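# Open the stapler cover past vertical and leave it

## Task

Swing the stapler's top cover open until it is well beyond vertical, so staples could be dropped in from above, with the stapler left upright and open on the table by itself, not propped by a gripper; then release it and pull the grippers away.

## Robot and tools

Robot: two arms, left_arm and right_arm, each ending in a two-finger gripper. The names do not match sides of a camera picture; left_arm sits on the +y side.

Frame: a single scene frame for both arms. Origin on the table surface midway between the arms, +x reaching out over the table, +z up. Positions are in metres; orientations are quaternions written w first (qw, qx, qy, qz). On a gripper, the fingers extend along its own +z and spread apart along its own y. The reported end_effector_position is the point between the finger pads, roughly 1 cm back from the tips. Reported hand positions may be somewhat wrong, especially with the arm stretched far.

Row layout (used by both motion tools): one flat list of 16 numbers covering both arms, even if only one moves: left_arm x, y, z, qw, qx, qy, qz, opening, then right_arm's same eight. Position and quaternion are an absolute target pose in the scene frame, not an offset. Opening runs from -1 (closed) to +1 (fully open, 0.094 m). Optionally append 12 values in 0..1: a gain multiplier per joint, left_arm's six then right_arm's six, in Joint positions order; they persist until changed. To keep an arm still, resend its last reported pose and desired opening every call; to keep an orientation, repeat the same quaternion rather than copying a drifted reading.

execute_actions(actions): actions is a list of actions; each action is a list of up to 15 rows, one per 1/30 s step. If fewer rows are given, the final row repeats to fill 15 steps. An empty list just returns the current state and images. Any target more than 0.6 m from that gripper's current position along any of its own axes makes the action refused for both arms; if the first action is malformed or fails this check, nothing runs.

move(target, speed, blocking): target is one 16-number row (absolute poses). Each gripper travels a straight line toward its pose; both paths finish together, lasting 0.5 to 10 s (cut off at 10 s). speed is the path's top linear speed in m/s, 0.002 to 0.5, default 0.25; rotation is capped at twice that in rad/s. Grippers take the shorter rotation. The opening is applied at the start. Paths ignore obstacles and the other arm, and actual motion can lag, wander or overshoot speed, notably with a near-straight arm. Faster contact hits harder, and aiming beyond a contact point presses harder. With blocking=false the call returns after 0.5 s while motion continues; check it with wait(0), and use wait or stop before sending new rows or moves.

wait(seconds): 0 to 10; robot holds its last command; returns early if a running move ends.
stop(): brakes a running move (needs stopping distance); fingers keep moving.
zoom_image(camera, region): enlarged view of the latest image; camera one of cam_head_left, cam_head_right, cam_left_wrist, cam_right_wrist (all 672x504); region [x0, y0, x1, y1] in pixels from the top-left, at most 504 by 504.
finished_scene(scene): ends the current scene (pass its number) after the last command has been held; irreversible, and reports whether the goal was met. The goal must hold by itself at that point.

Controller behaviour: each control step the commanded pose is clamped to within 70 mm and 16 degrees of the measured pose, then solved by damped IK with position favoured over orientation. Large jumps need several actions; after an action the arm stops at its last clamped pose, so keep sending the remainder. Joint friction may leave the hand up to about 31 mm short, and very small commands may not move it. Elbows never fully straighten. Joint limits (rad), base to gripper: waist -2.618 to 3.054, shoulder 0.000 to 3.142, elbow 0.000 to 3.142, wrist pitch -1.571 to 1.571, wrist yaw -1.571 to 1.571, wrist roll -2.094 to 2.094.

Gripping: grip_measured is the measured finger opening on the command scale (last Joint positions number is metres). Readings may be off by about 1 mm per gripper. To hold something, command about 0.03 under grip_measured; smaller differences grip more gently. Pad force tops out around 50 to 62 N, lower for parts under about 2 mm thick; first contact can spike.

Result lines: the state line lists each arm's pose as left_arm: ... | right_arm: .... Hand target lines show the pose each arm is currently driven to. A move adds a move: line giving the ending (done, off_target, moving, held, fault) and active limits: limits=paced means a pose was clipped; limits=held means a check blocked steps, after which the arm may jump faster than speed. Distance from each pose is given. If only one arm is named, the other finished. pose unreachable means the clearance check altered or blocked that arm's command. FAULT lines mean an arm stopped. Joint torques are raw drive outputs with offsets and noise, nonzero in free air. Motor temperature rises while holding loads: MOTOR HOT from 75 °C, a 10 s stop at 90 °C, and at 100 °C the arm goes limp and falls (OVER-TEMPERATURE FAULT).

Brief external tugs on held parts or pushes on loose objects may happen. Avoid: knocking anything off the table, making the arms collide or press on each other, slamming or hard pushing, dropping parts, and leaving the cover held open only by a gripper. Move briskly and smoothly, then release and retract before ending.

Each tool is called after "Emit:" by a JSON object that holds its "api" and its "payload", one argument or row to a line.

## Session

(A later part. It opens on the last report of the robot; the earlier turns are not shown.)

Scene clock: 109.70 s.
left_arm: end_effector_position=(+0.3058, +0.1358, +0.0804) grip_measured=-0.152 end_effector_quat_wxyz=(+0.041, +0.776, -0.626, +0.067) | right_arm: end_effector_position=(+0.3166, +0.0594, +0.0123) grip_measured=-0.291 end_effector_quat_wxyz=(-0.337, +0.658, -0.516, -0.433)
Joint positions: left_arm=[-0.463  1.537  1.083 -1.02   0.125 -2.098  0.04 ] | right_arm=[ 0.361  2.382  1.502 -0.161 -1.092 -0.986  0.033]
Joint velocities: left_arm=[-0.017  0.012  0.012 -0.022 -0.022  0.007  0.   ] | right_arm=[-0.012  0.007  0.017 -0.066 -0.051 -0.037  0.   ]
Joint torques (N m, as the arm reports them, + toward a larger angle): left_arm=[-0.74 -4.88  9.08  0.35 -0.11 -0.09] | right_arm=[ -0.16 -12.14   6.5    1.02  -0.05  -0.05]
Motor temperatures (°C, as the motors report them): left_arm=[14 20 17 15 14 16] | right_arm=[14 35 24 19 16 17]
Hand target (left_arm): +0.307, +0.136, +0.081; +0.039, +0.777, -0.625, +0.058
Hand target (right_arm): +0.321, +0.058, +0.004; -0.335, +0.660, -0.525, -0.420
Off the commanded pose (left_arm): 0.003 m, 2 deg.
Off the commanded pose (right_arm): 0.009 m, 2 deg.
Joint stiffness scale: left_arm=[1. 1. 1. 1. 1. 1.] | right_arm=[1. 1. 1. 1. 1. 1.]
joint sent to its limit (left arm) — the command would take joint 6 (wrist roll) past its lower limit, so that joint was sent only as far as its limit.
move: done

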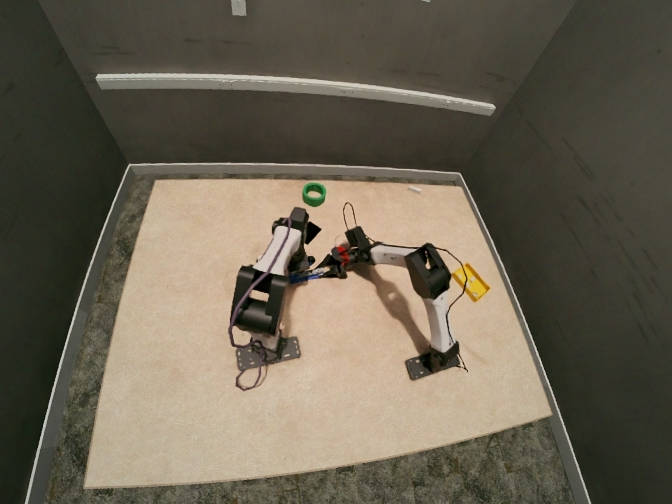

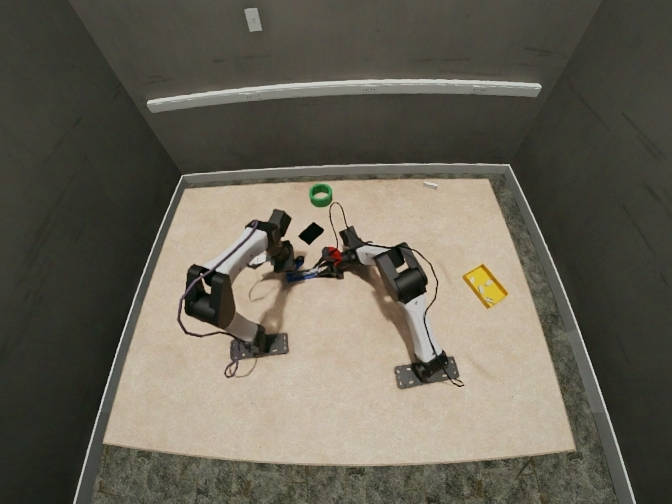

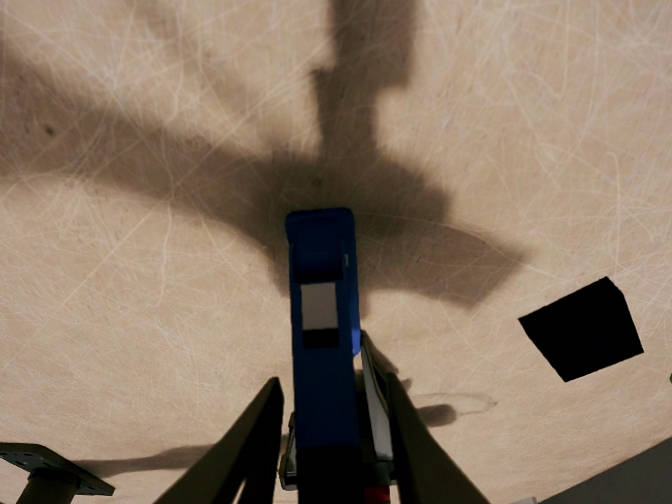

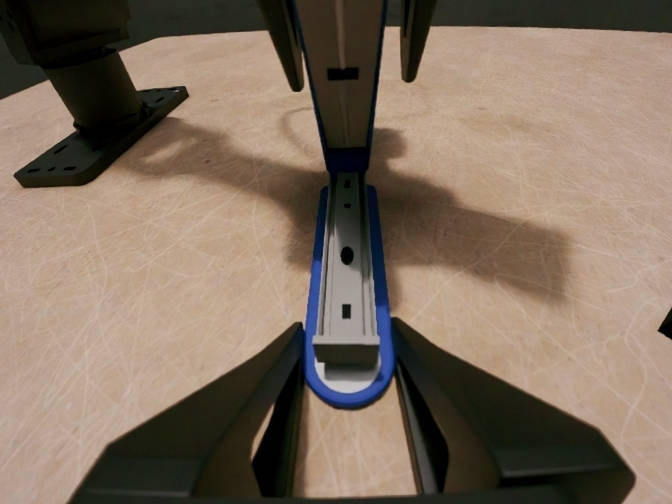

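Emit:
{"api": "move", "payload": {
  "target": [0.308,0.122,0.068,0.043,0.78,-0.621,0.055,-0.15,0.321,0.058,0.004,-0.335,0.660,-0.525,-0.420,-0.34],
  "speed": 0.05
}}

Emit:
{"api": "move", "payload": {
  "target": [0.308,0.126,0.072,0.043,0.78,-0.621,0.055,-0.57,0.321,0.058,0.004,-0.335,0.660,-0.525,-0.420,-0.34]
}}

Emit:
{"api": "move", "payload": {
  "target": [0.303,0.155,0.087,0.177,0.75,-0.597,0.222,-0.57,0.321,0.056,0.004,-0.335,0.660,-0.525,-0.420,-0.34],
  "speed": 0.08
}}

Emit:
{"api": "move", "payload": {
  "target": [0.296,0.186,0.086,0.311,0.678,-0.539,0.391,-0.57,0.321,0.056,0.004,-0.335,0.660,-0.525,-0.420,-0.34],
  "speed": 0.08
}}

Emit:
{"api": "zoom_image", "payload": {
  "camera": "cam_head_right",
  "region": [230,205,350,305]
}}

Scene clock: 111.27 s.
left_arm: end_effector_position=(+0.3026, +0.1280, +0.0687) grip_measured=-0.152 end_effector_quat_wxyz=(+0.052, +0.769, -0.635, +0.050) | right_arm: end_effector_position=(+0.3166, +0.0594, +0.0123) grip_measured=-0.291 end_effector_quat_wxyz=(-0.337, +0.658, -0.516, -0.433)
Joint positions: left_arm=[-0.488  1.583  1.083 -1.013  0.133 -2.098  0.04 ] | right_arm=[ 0.361  2.382  1.502 -0.161 -1.092 -0.986  0.033]
Joint velocities: left_arm=[ 0.007 -0.007 -0.022  0.037 -0.037  0.007  0.001] | right_arm=[-0.012 -0.017  0.002 -0.007 -0.022 -0.022 -0.001]
Joint torques (N m, as the arm reports them, + toward a larger angle): left_arm=[-0.82 -5.29  8.22  0.68  0.09 -0.12] | right_arm=[ -0.16 -12.15   6.49   1.02  -0.05  -0.05]
Motor temperatures (°C, as the motors report them): left_arm=[14 20 17 15 14 16] | right_arm=[14 35 24 19 16 17]
Hand target (left_arm): +0.308, +0.123, +0.068; +0.053, +0.768, -0.635, +0.058
Hand target (right_arm): +0.321, +0.058, +0.004; -0.335, +0.660, -0.525, -0.420
Off the commanded pose (left_arm): 0.008 m, 2 deg.
Off the commanded pose (right_arm): 0.009 m, 2 deg.
Joint stiffness scale: left_arm=[1. 1. 1. 1. 1. 1.] | right_arm=[1. 1. 1. 1. 1. 1.]
joint sent to its limit (left arm) — the command would take joint 6 (wrist roll) past its lower limit, so that joint was sent only as far as its limit.
move: done

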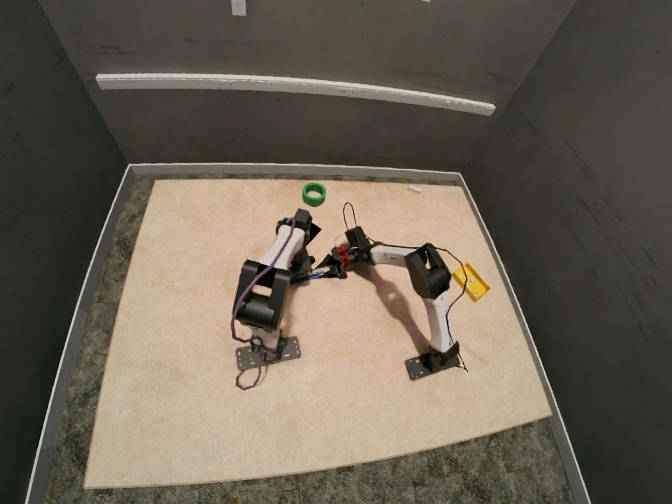

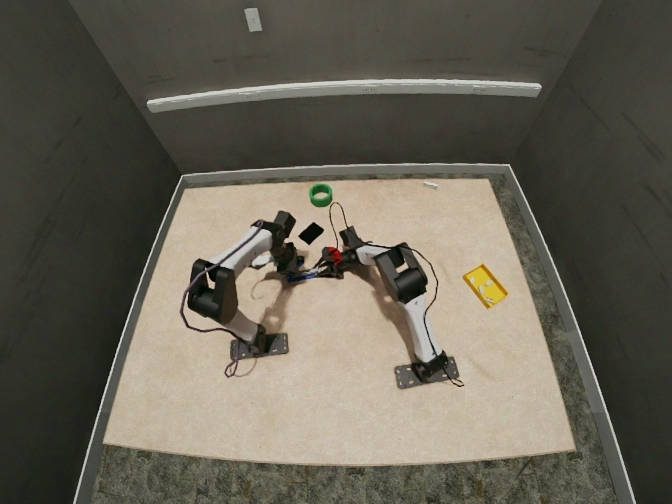

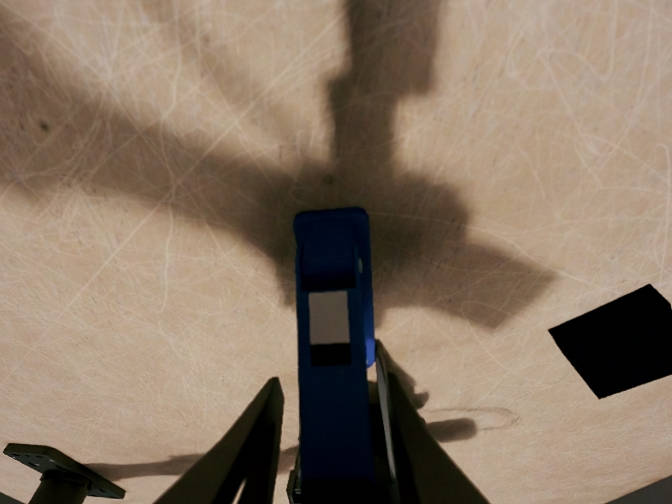

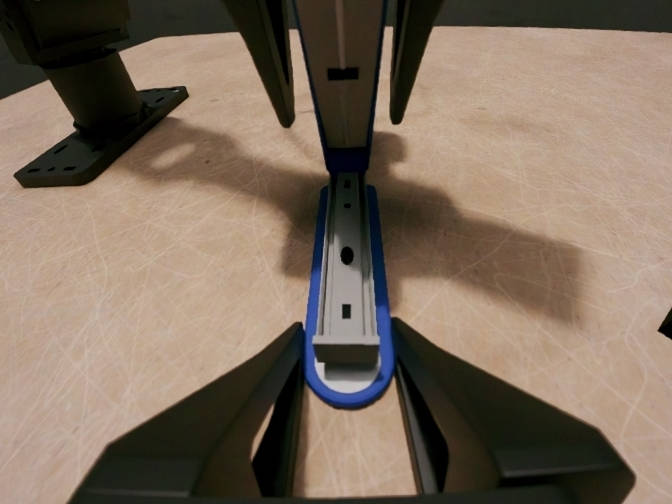

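Scene clock: 111.97 s.
left_arm: end_effector_position=(+0.3033, +0.1283, +0.0686) grip_measured=-0.532 end_effector_quat_wxyz=(+0.051, +0.771, -0.632, +0.051) | right_arm: end_effector_position=(+0.3165, +0.0595, +0.0124) grip_measured=-0.291 end_effector_quat_wxyz=(-0.338, +0.659, -0.514, -0.433)
Joint positions: left_arm=[-0.488  1.583  1.083 -1.01   0.13  -2.105  0.022] | right_arm=[ 0.361  2.382  1.502 -0.161 -1.093 -0.989  0.033]
Joint velocities: left_arm=[ 0.007 -0.012 -0.002 -0.022 -0.066 -0.037  0.001] | right_arm=[-0.012 -0.002 -0.027 -0.022 -0.037  0.11   0.001]
Joint torques (N m, as the arm reports them, + toward a larger angle): left_arm=[-0.12 -5.96  8.72  0.48  0.06 -0.05] | right_arm=[ -0.16 -12.15   6.5    1.02  -0.05  -0.02]
Motor temperatures (°C, as the motors report them): left_arm=[14 20 17 15 14 16] | right_arm=[14 35 24 19 16 17]
Hand target (left_arm): +0.308, +0.127, +0.072; +0.051, +0.772, -0.631, +0.057
Hand target (right_arm): +0.321, +0.058, +0.004; -0.335, +0.660, -0.525, -0.420
Off the commanded pose (left_arm): 0.006 m, 2 deg.
Off the commanded pose (right_arm): 0.010 m, 2 deg.
Joint stiffness scale: left_arm=[1. 1. 1. 1. 1. 1.] | right_arm=[1. 1. 1. 1. 1. 1.]
joint sent to its limit (left arm) — the command would take joint 6 (wrist roll) past its lower limit, so that joint was sent only as far as its limit.
move: done

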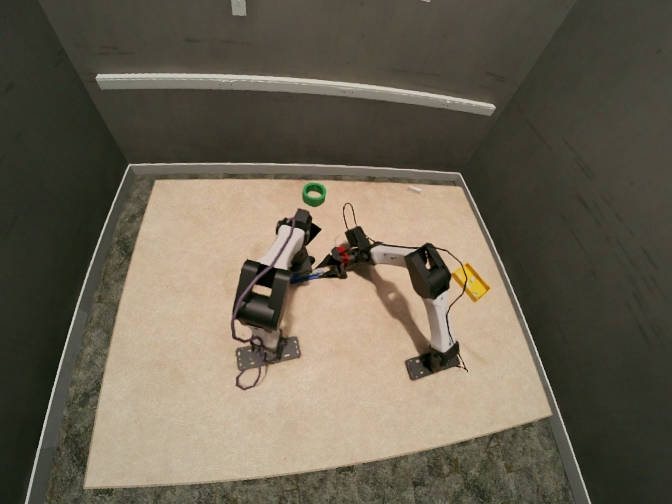

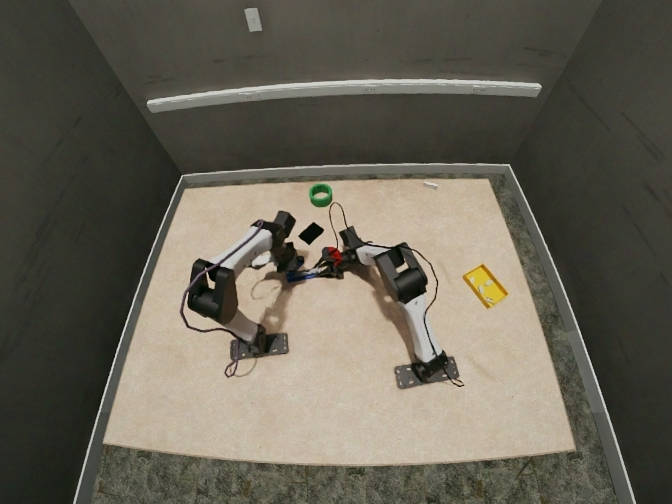

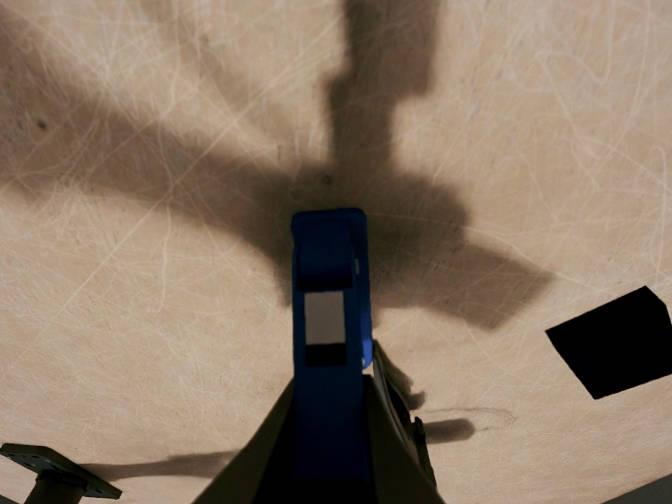

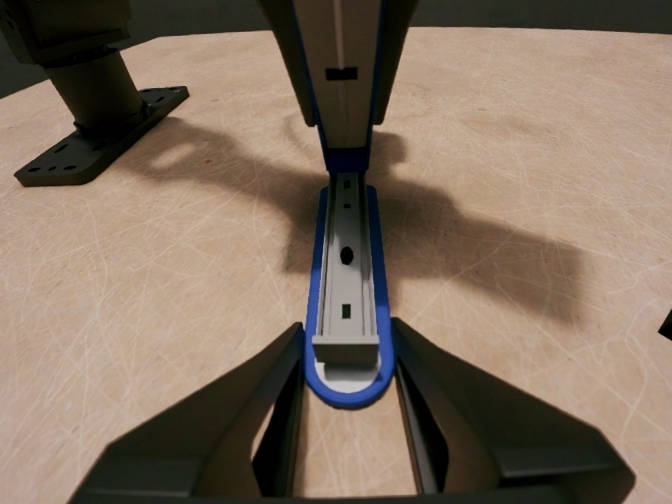

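Scene clock: 114.97 s.
left_arm: end_effector_position=(+0.3007, +0.1460, +0.0825) grip_measured=-0.532 end_effector_quat_wxyz=(+0.198, +0.744, -0.601, +0.213) | right_arm: end_effector_position=(+0.3162, +0.0596, +0.0128) grip_measured=-0.291 end_effector_quat_wxyz=(-0.337, +0.657, -0.515, -0.434)
Joint positions: left_arm=[-0.159  1.478  0.926 -0.922  0.583 -1.816  0.022] | right_arm=[ 0.361  2.382  1.502 -0.161 -1.096 -0.985  0.033]
Joint velocities: left_arm=[-0.007 -0.007  0.017 -0.081 -0.066 -0.037 -0.   ] | right_arm=[-0.007 -0.002  0.012 -0.007 -0.051  0.022 -0.001]
Joint torques (N m, as the arm reports them, + toward a larger angle): left_arm=[ 1.09 -7.35  6.46  0.7   0.14 -0.07] | right_arm=[ -0.51 -12.33   6.25   0.98  -0.04  -0.12]
Motor temperatures (°C, as the motors report them): left_arm=[14 20 17 15 14 16] | right_arm=[14 35 24 19 16 17]
Hand target (left_arm): +0.303, +0.153, +0.086; +0.183, +0.750, -0.596, +0.221
Hand target (right_arm): +0.321, +0.056, +0.004; -0.335, +0.660, -0.525, -0.420
Off the commanded pose (left_arm): 0.010 m, 3 deg.
Off the commanded pose (right_arm): 0.011 m, 2 deg.
Joint stiffness scale: left_arm=[1. 1. 1. 1. 1. 1.] | right_arm=[1. 1. 1. 1. 1. 1.]
move: off_target (left_arm, right_arm)

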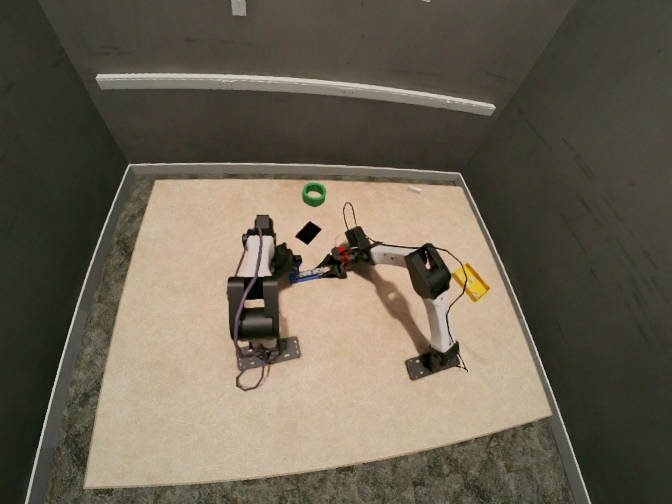

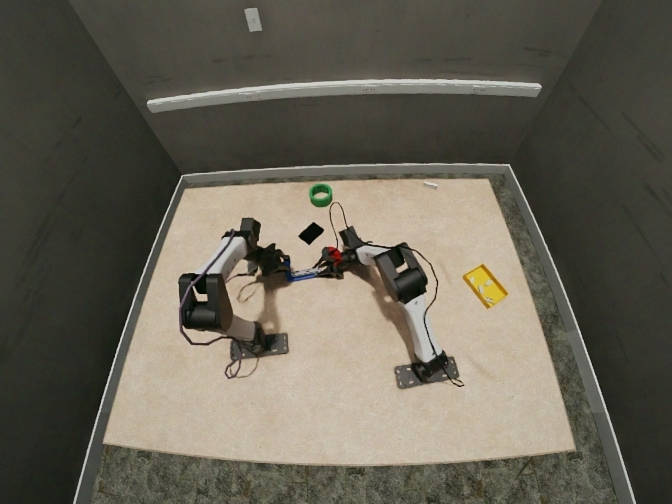

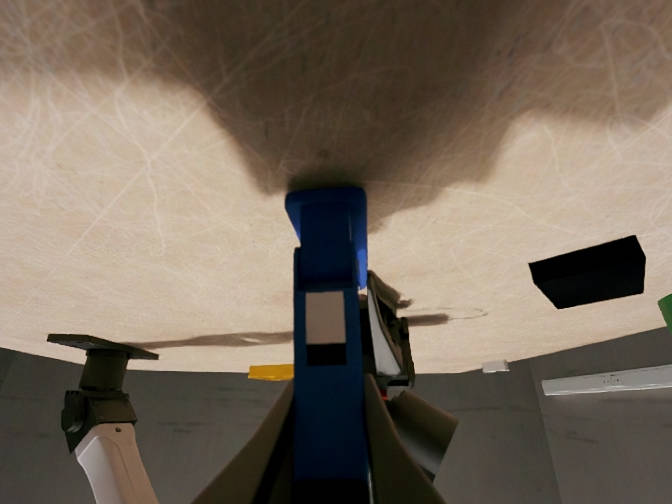

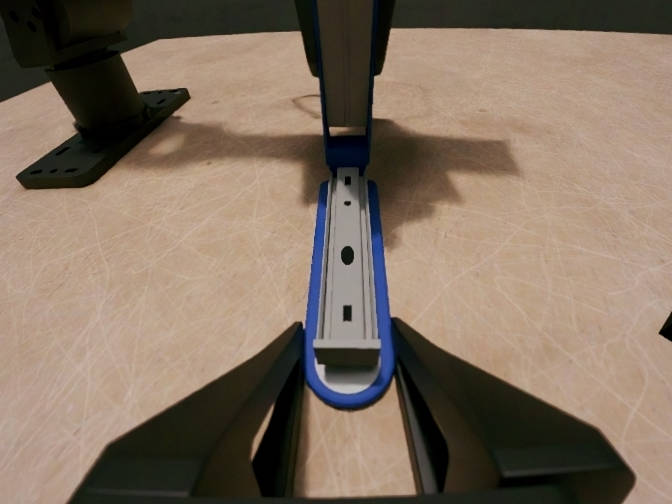

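Scene clock: 118.17 s.
left_arm: end_effector_position=(+0.2912, +0.1741, +0.0869) grip_measured=-0.532 end_effector_quat_wxyz=(+0.330, +0.671, -0.542, +0.384) | right_arm: end_effector_position=(+0.3138, +0.0666, +0.0164) grip_measured=-0.291 end_effector_quat_wxyz=(-0.343, +0.659, -0.506, -0.438)
Joint positions: left_arm=[ 0.195  1.654  0.849 -1.057  1.037 -1.266  0.022] | right_arm=[ 0.374  2.382  1.502 -0.13  -1.105 -0.968  0.033]
Joint velocities: left_arm=[-0.012 -0.002  0.017 -0.051 -0.007 -0.007 -0.   ] | right_arm=[-0.002 -0.007 -0.007 -0.066 -0.022  0.007 -0.001]
Joint torques (N m, as the arm reports them, + toward a larger angle): left_arm=[ 2.   -5.51  6.78 -0.19  0.41  0.13] | right_arm=[ -1.64 -12.45   6.     0.75   0.05  -0.28]
Motor temperatures (°C, as the motors report them): left_arm=[14 20 18 15 14 16] | right_arm=[14 36 24 19 16 17]
Hand target (left_arm): +0.296, +0.183, +0.087; +0.318, +0.676, -0.539, +0.390
Hand target (right_arm): +0.320, +0.056, +0.004; -0.335, +0.660, -0.525, -0.420
Off the commanded pose (left_arm): 0.013 m, 2 deg.
Off the commanded pose (right_arm): 0.018 m, 3 deg.
Joint stiffness scale: left_arm=[1. 1. 1. 1. 1. 1.] | right_arm=[1. 1. 1. 1. 1. 1.]
move: off_target (left_arm, right_arm)

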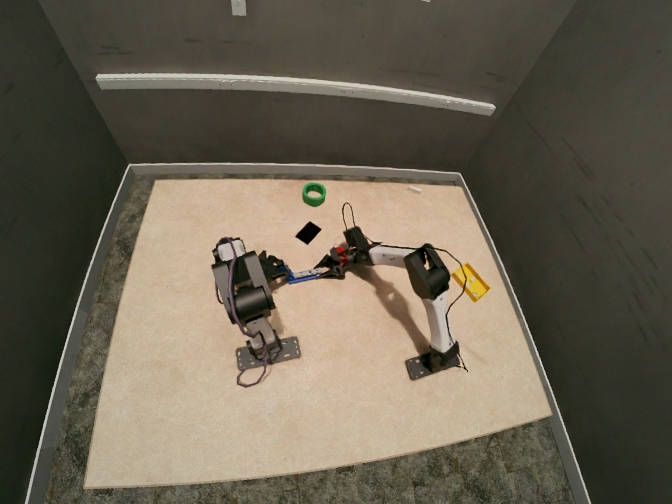

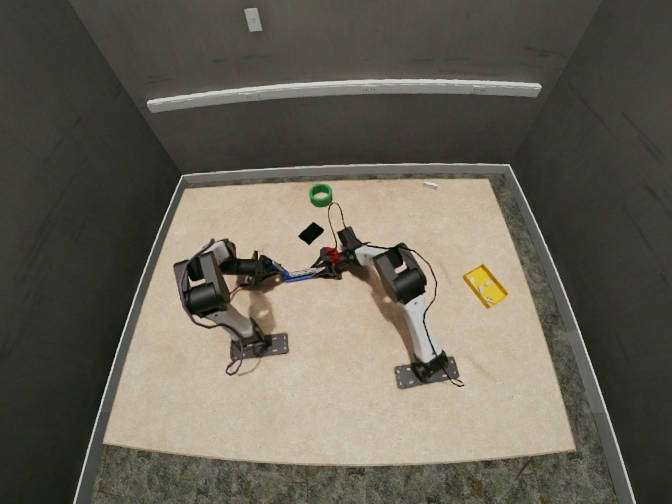

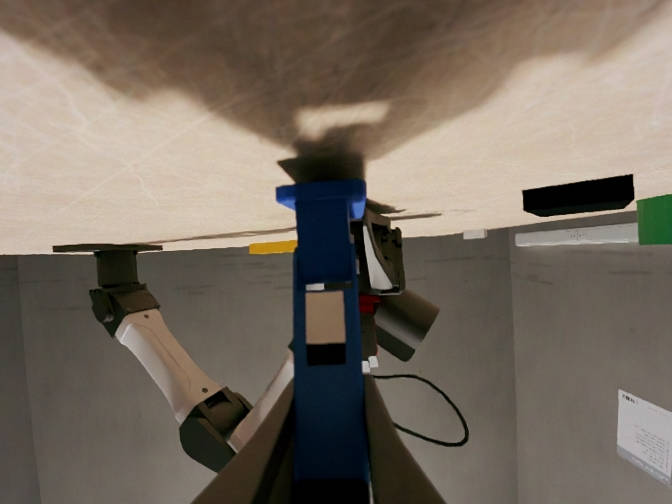

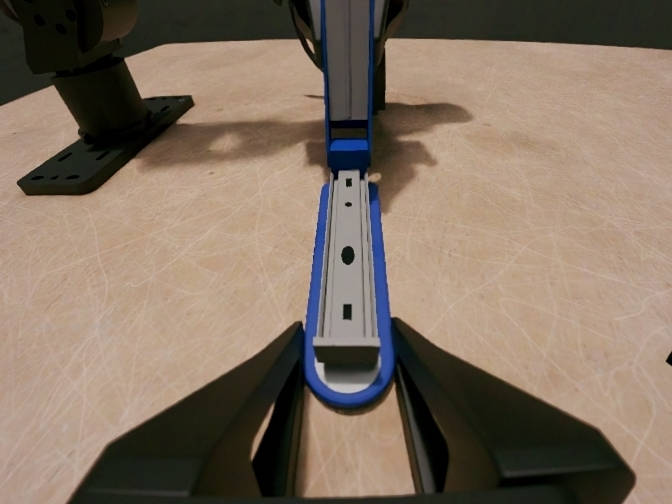

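Region (230, 205, 350, 305) of cam_head_right's 672x504 image, scaled by 4.200, with more detail than that image has.

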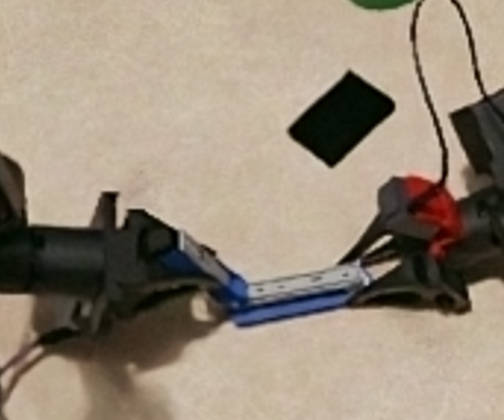

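Emit:
{"api": "move", "payload": {
  "target": [0.293,0.178,0.072,0.311,0.678,-0.539,0.391,-0.57,0.318,0.064,0.004,-0.335,0.660,-0.525,-0.420,-0.34],
  "speed": 0.03
}}

Emit:
{"api": "move", "payload": {
  "target": [0.293,0.178,0.076,0.311,0.678,-0.539,0.391,0,0.318,0.064,0.004,-0.335,0.660,-0.525,-0.420,-0.34]
}}

Emit:
{"api": "move", "payload": {
  "target": [0.29,0.2,0.18,0.177,0.75,-0.597,0.222,0,0.318,0.064,0.004,-0.335,0.660,-0.525,-0.420,-0.34],
  "speed": 0.15
}}

Emit:
{"api": "move", "payload": {
  "target": [0.302,0.15,0.17,0,0.775,-0.632,0,-1,0.318,0.064,0.004,-0.335,0.660,-0.525,-0.420,-0.34]
}}

Emit:
{"api": "zoom_image", "payload": {
  "camera": "cam_head_right",
  "region": [230,205,350,305]
}}

Scene clock: 120.30 s.
left_arm: end_effector_position=(+0.2917, +0.1738, +0.0780) grip_measured=-0.532 end_effector_quat_wxyz=(+0.321, +0.671, -0.543, +0.390) | right_arm: end_effector_position=(+0.3165, +0.0669, +0.0130) grip_measured=-0.291 end_effector_quat_wxyz=(-0.344, +0.663, -0.511, -0.426)
Joint positions: left_arm=[ 0.194  1.654  0.812 -0.984  1.04  -1.286  0.022] | right_arm=[ 0.377  2.383  1.502 -0.125 -1.078 -0.97   0.033]
Joint velocities: left_arm=[ 0.007  0.007 -0.007  0.051 -0.007  0.022  0.   ] | right_arm=[-0.022 -0.007 -0.017 -0.007 -0.037 -0.022 -0.   ]
Joint torques (N m, as the arm reports them, + toward a larger angle): left_arm=[ 0.68 -5.93  4.    0.39  0.4  -0.24] | right_arm=[ -0.24 -12.36   5.95   1.01  -0.1    0.06]
Motor temperatures (°C, as the motors report them): left_arm=[14 20 17 15 14 16] | right_arm=[14 36 24 19 16 17]
Hand target (left_arm): +0.293, +0.178, +0.072; +0.311, +0.678, -0.539, +0.391
Hand target (right_arm): +0.318, +0.064, +0.004; -0.335, +0.660, -0.525, -0.420
Off the commanded pose (left_arm): 0.007 m, 1 deg.
Off the commanded pose (right_arm): 0.010 m, 2 deg.
Joint stiffness scale: left_arm=[1. 1. 1. 1. 1. 1.] | right_arm=[1. 1. 1. 1. 1. 1.]
move: done

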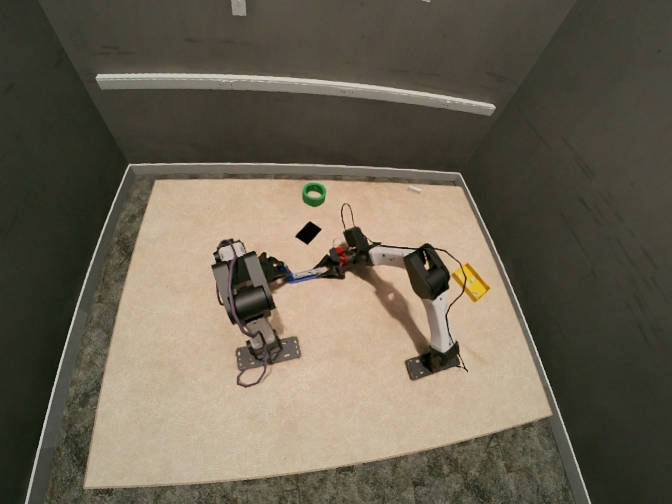

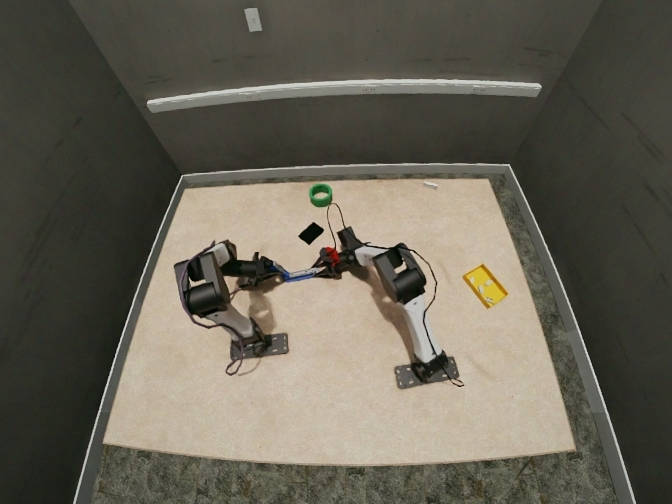

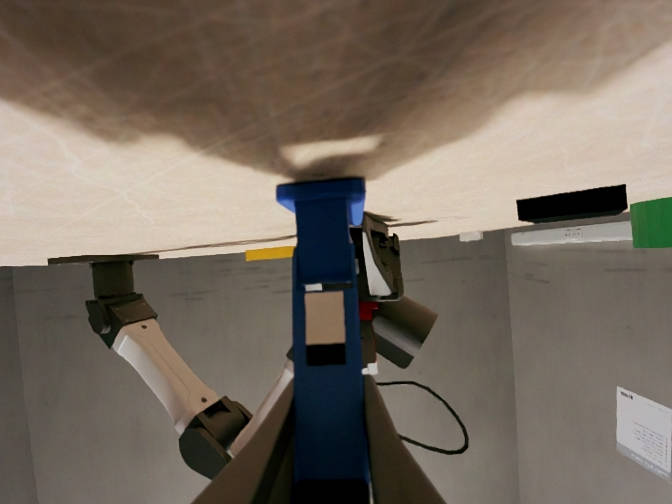

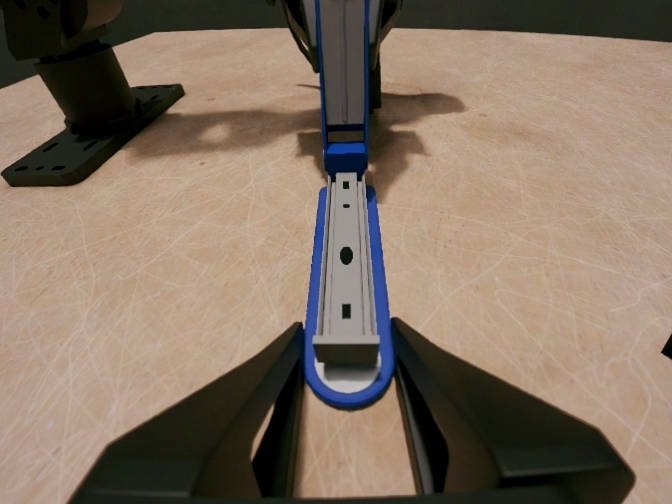

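Scene clock: 121.00 s.
left_arm: end_effector_position=(+0.2931, +0.1755, +0.0775) grip_measured=-0.002 end_effector_quat_wxyz=(+0.319, +0.675, -0.539, +0.390) | right_arm: end_effector_position=(+0.3163, +0.0668, +0.0129) grip_measured=-0.291 end_effector_quat_wxyz=(-0.343, +0.662, -0.511, -0.427)
Joint positions: left_arm=[ 0.199  1.654  0.812 -0.976  1.038 -1.298  0.047] | right_arm=[ 0.377  2.383  1.502 -0.126 -1.078 -0.969  0.033]
Joint velocities: left_arm=[-0.002 -0.012 -0.007  0.037  0.022 -0.007  0.001] | right_arm=[-0.032 -0.007  0.002 -0.037  0.066 -0.081 -0.001]
Joint torques (N m, as the arm reports them, + toward a larger angle): left_arm=[ 0.3  -6.59  4.77  0.1   0.41 -0.12] | right_arm=[ -0.21 -12.37   6.     1.    -0.11   0.04]
Motor temperatures (°C, as the motors report them): left_arm=[14 20 17 15 14 16] | right_arm=[14 36 24 19 16 17]
Hand target (left_arm): +0.293, +0.178, +0.076; +0.311, +0.678, -0.539, +0.391
Hand target (right_arm): +0.318, +0.064, +0.004; -0.335, +0.660, -0.525, -0.420
Off the commanded pose (left_arm): 0.003 m, 1 deg.
Off the commanded pose (right_arm): 0.009 m, 2 deg.
Joint stiffness scale: left_arm=[1. 1. 1. 1. 1. 1.] | right_arm=[1. 1. 1. 1. 1. 1.]
move: done

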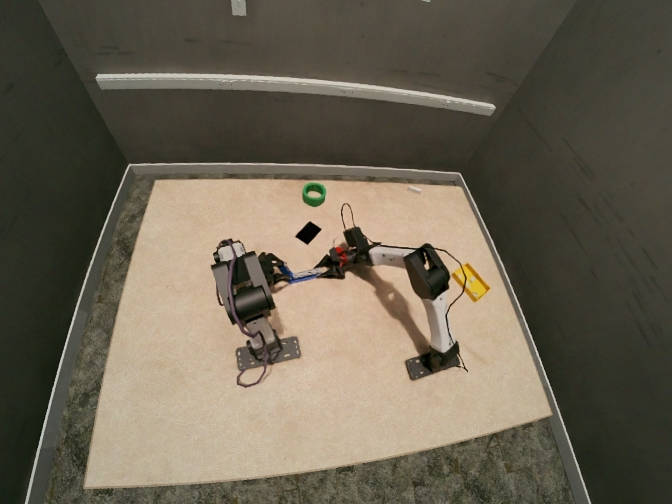

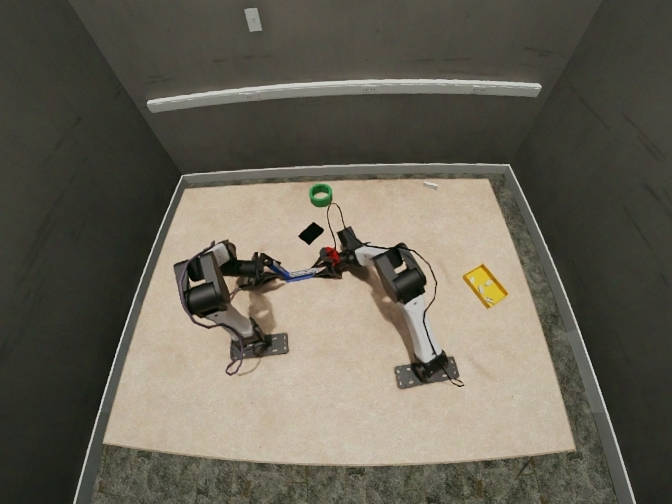

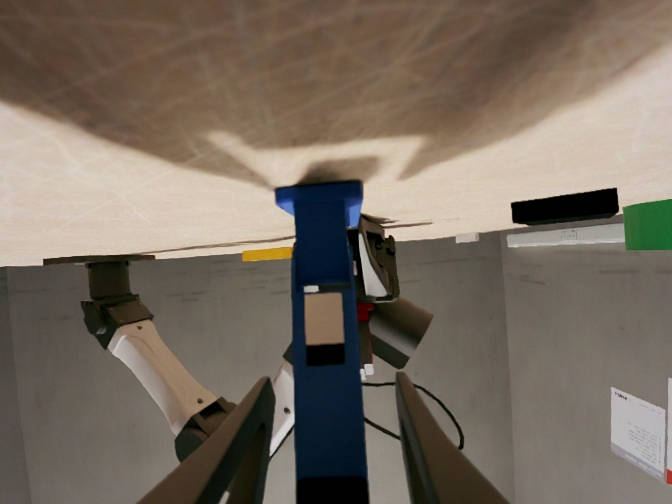

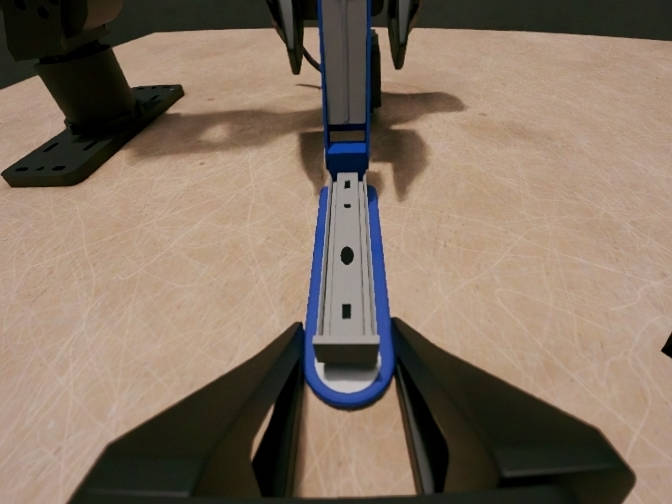

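Scene clock: 123.13 s.
left_arm: end_effector_position=(+0.2937, +0.2025, +0.1720) grip_measured=-0.002 end_effector_quat_wxyz=(+0.181, +0.752, -0.593, +0.224) | right_arm: end_effector_position=(+0.3163, +0.0668, +0.0129) grip_measured=-0.291 end_effector_quat_wxyz=(-0.343, +0.662, -0.511, -0.427)
Joint positions: left_arm=[ 0.075  1.43   1.248 -1.393  0.584 -1.576  0.047] | right_arm=[ 0.377  2.383  1.502 -0.126 -1.078 -0.969  0.033]
Joint velocities: left_arm=[ 0.012  0.007 -0.002 -0.066 -0.037 -0.007 -0.001] | right_arm=[-0.002 -0.012  0.012  0.007  0.007  0.022 -0.001]
Joint torques (N m, as the arm reports them, + toward a larger angle): left_arm=[-0.85 -6.07  8.85  0.2   0.15 -0.09] | right_arm=[ -0.23 -12.36   5.99   1.    -0.1    0.05]
Motor temperatures (°C, as the motors report them): left_arm=[14 20 18 15 14 16] | right_arm=[14 36 24 19 16 17]
Hand target (left_arm): +0.292, +0.202, +0.179; +0.174, +0.752, -0.595, +0.223
Hand target (right_arm): +0.318, +0.064, +0.004; -0.335, +0.660, -0.525, -0.420
Off the commanded pose (left_arm): 0.009 m, 1 deg.
Off the commanded pose (right_arm): 0.009 m, 2 deg.
Joint stiffness scale: left_arm=[1. 1. 1. 1. 1. 1.] | right_arm=[1. 1. 1. 1. 1. 1.]
move: done

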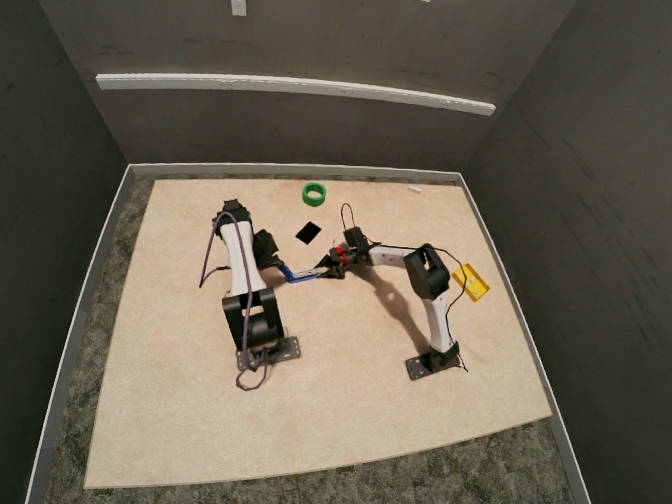

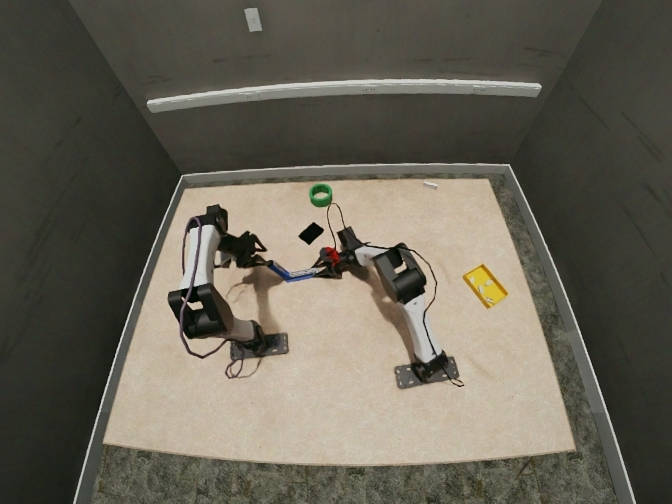

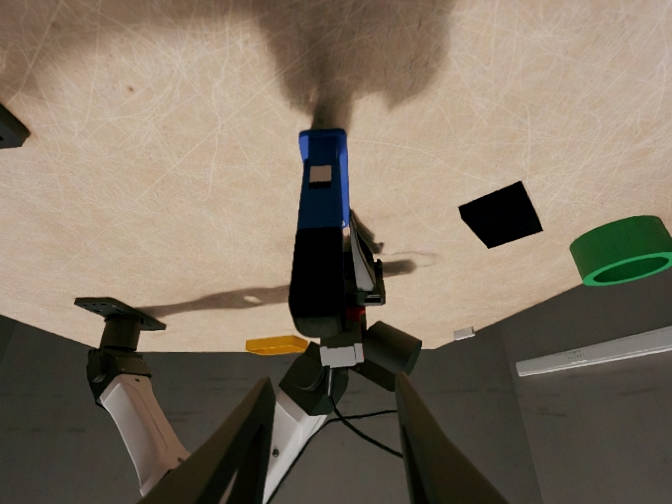

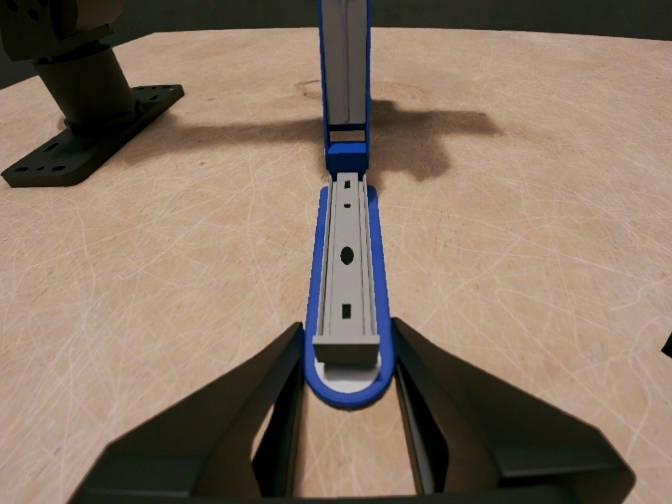

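Scene clock: 124.90 s.
left_arm: end_effector_position=(+0.3023, +0.1515, +0.1696) grip_measured=-0.996 end_effector_quat_wxyz=(-0.003, +0.771, -0.636, +0.011) | right_arm: end_effector_position=(+0.3163, +0.0668, +0.0129) grip_measured=-0.291 end_effector_quat_wxyz=(-0.343, +0.662, -0.511, -0.427)
Joint positions: left_arm=[-0.49   1.564  1.475 -1.459  0.002 -2.096  0.   ] | right_arm=[ 0.377  2.383  1.502 -0.126 -1.078 -0.969  0.033]
Joint velocities: left_arm=[-0.002 -0.002 -0.002  0.139 -0.022  0.022  0.   ] | right_arm=[ 0.002 -0.002  0.002  0.022  0.007  0.022  0.   ]
Joint torques (N m, as the arm reports them, + toward a larger angle): left_arm=[-0.6  -5.07  8.86  0.15 -0.18 -0.1 ] | right_arm=[ -0.21 -12.36   6.     1.    -0.1    0.05]
Motor temperatures (°C, as the motors report them): left_arm=[14 20 18 15 14 16] | right_arm=[14 36 24 19 16 17]
Hand target (left_arm): +0.303, +0.152, +0.171; -0.007, +0.773, -0.635, +0.002
Hand target (right_arm): +0.318, +0.064, +0.004; -0.335, +0.660, -0.525, -0.420
Off the commanded pose (left_arm): 0.002 m, 1 deg.
Off the commanded pose (right_arm): 0.009 m, 2 deg.
Joint stiffness scale: left_arm=[1. 1. 1. 1. 1. 1.] | right_arm=[1. 1. 1. 1. 1. 1.]
joint sent to its limit (left arm) — the command would take joint 6 (wrist roll) past its lower limit, so that joint was sent only as far as its limit.
move: done

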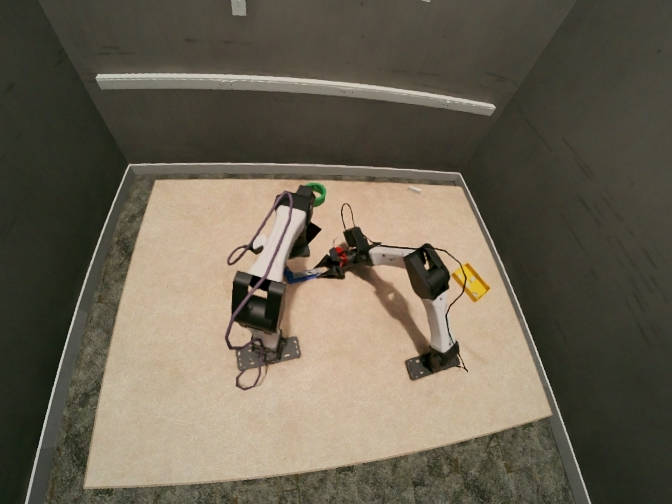

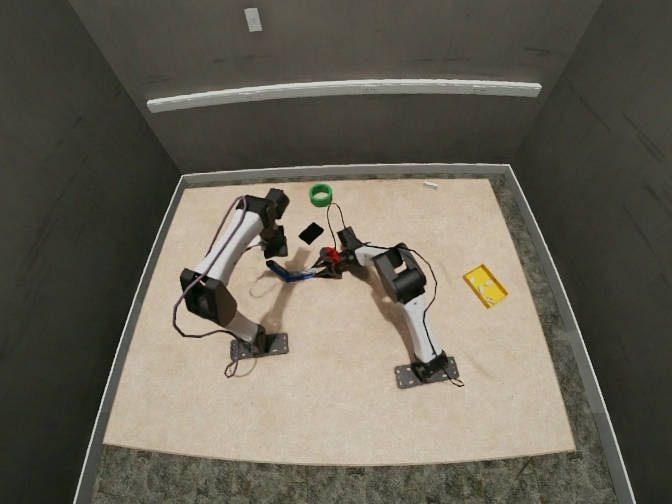

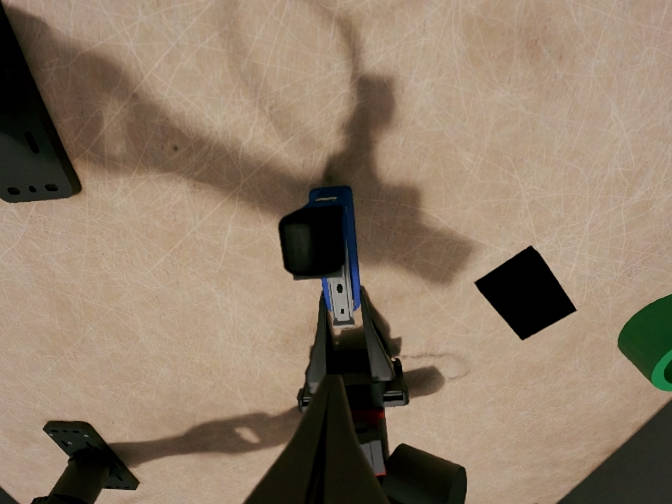

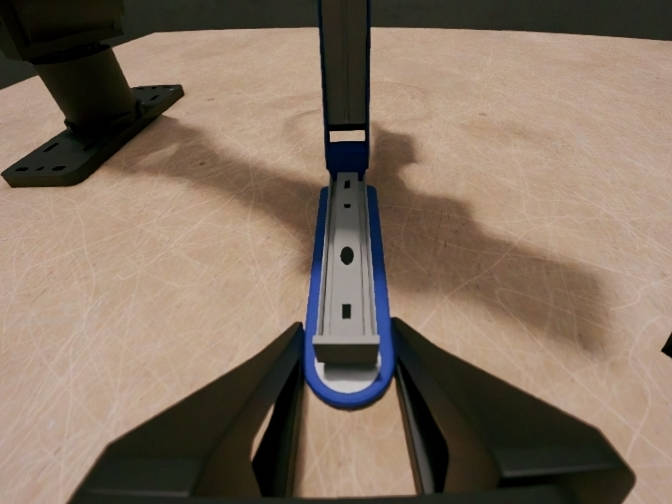

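Region (230, 205, 350, 305) of cam_head_right's 672x504 image, scaled by 4.200, with more detail than that image has.

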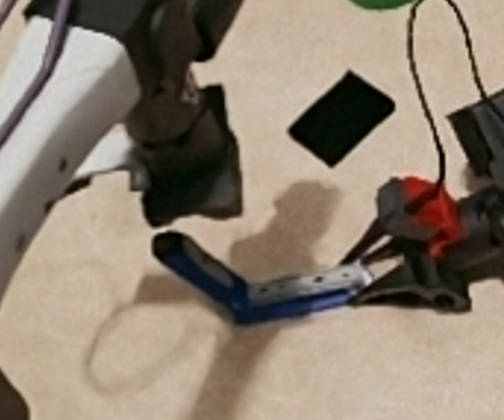

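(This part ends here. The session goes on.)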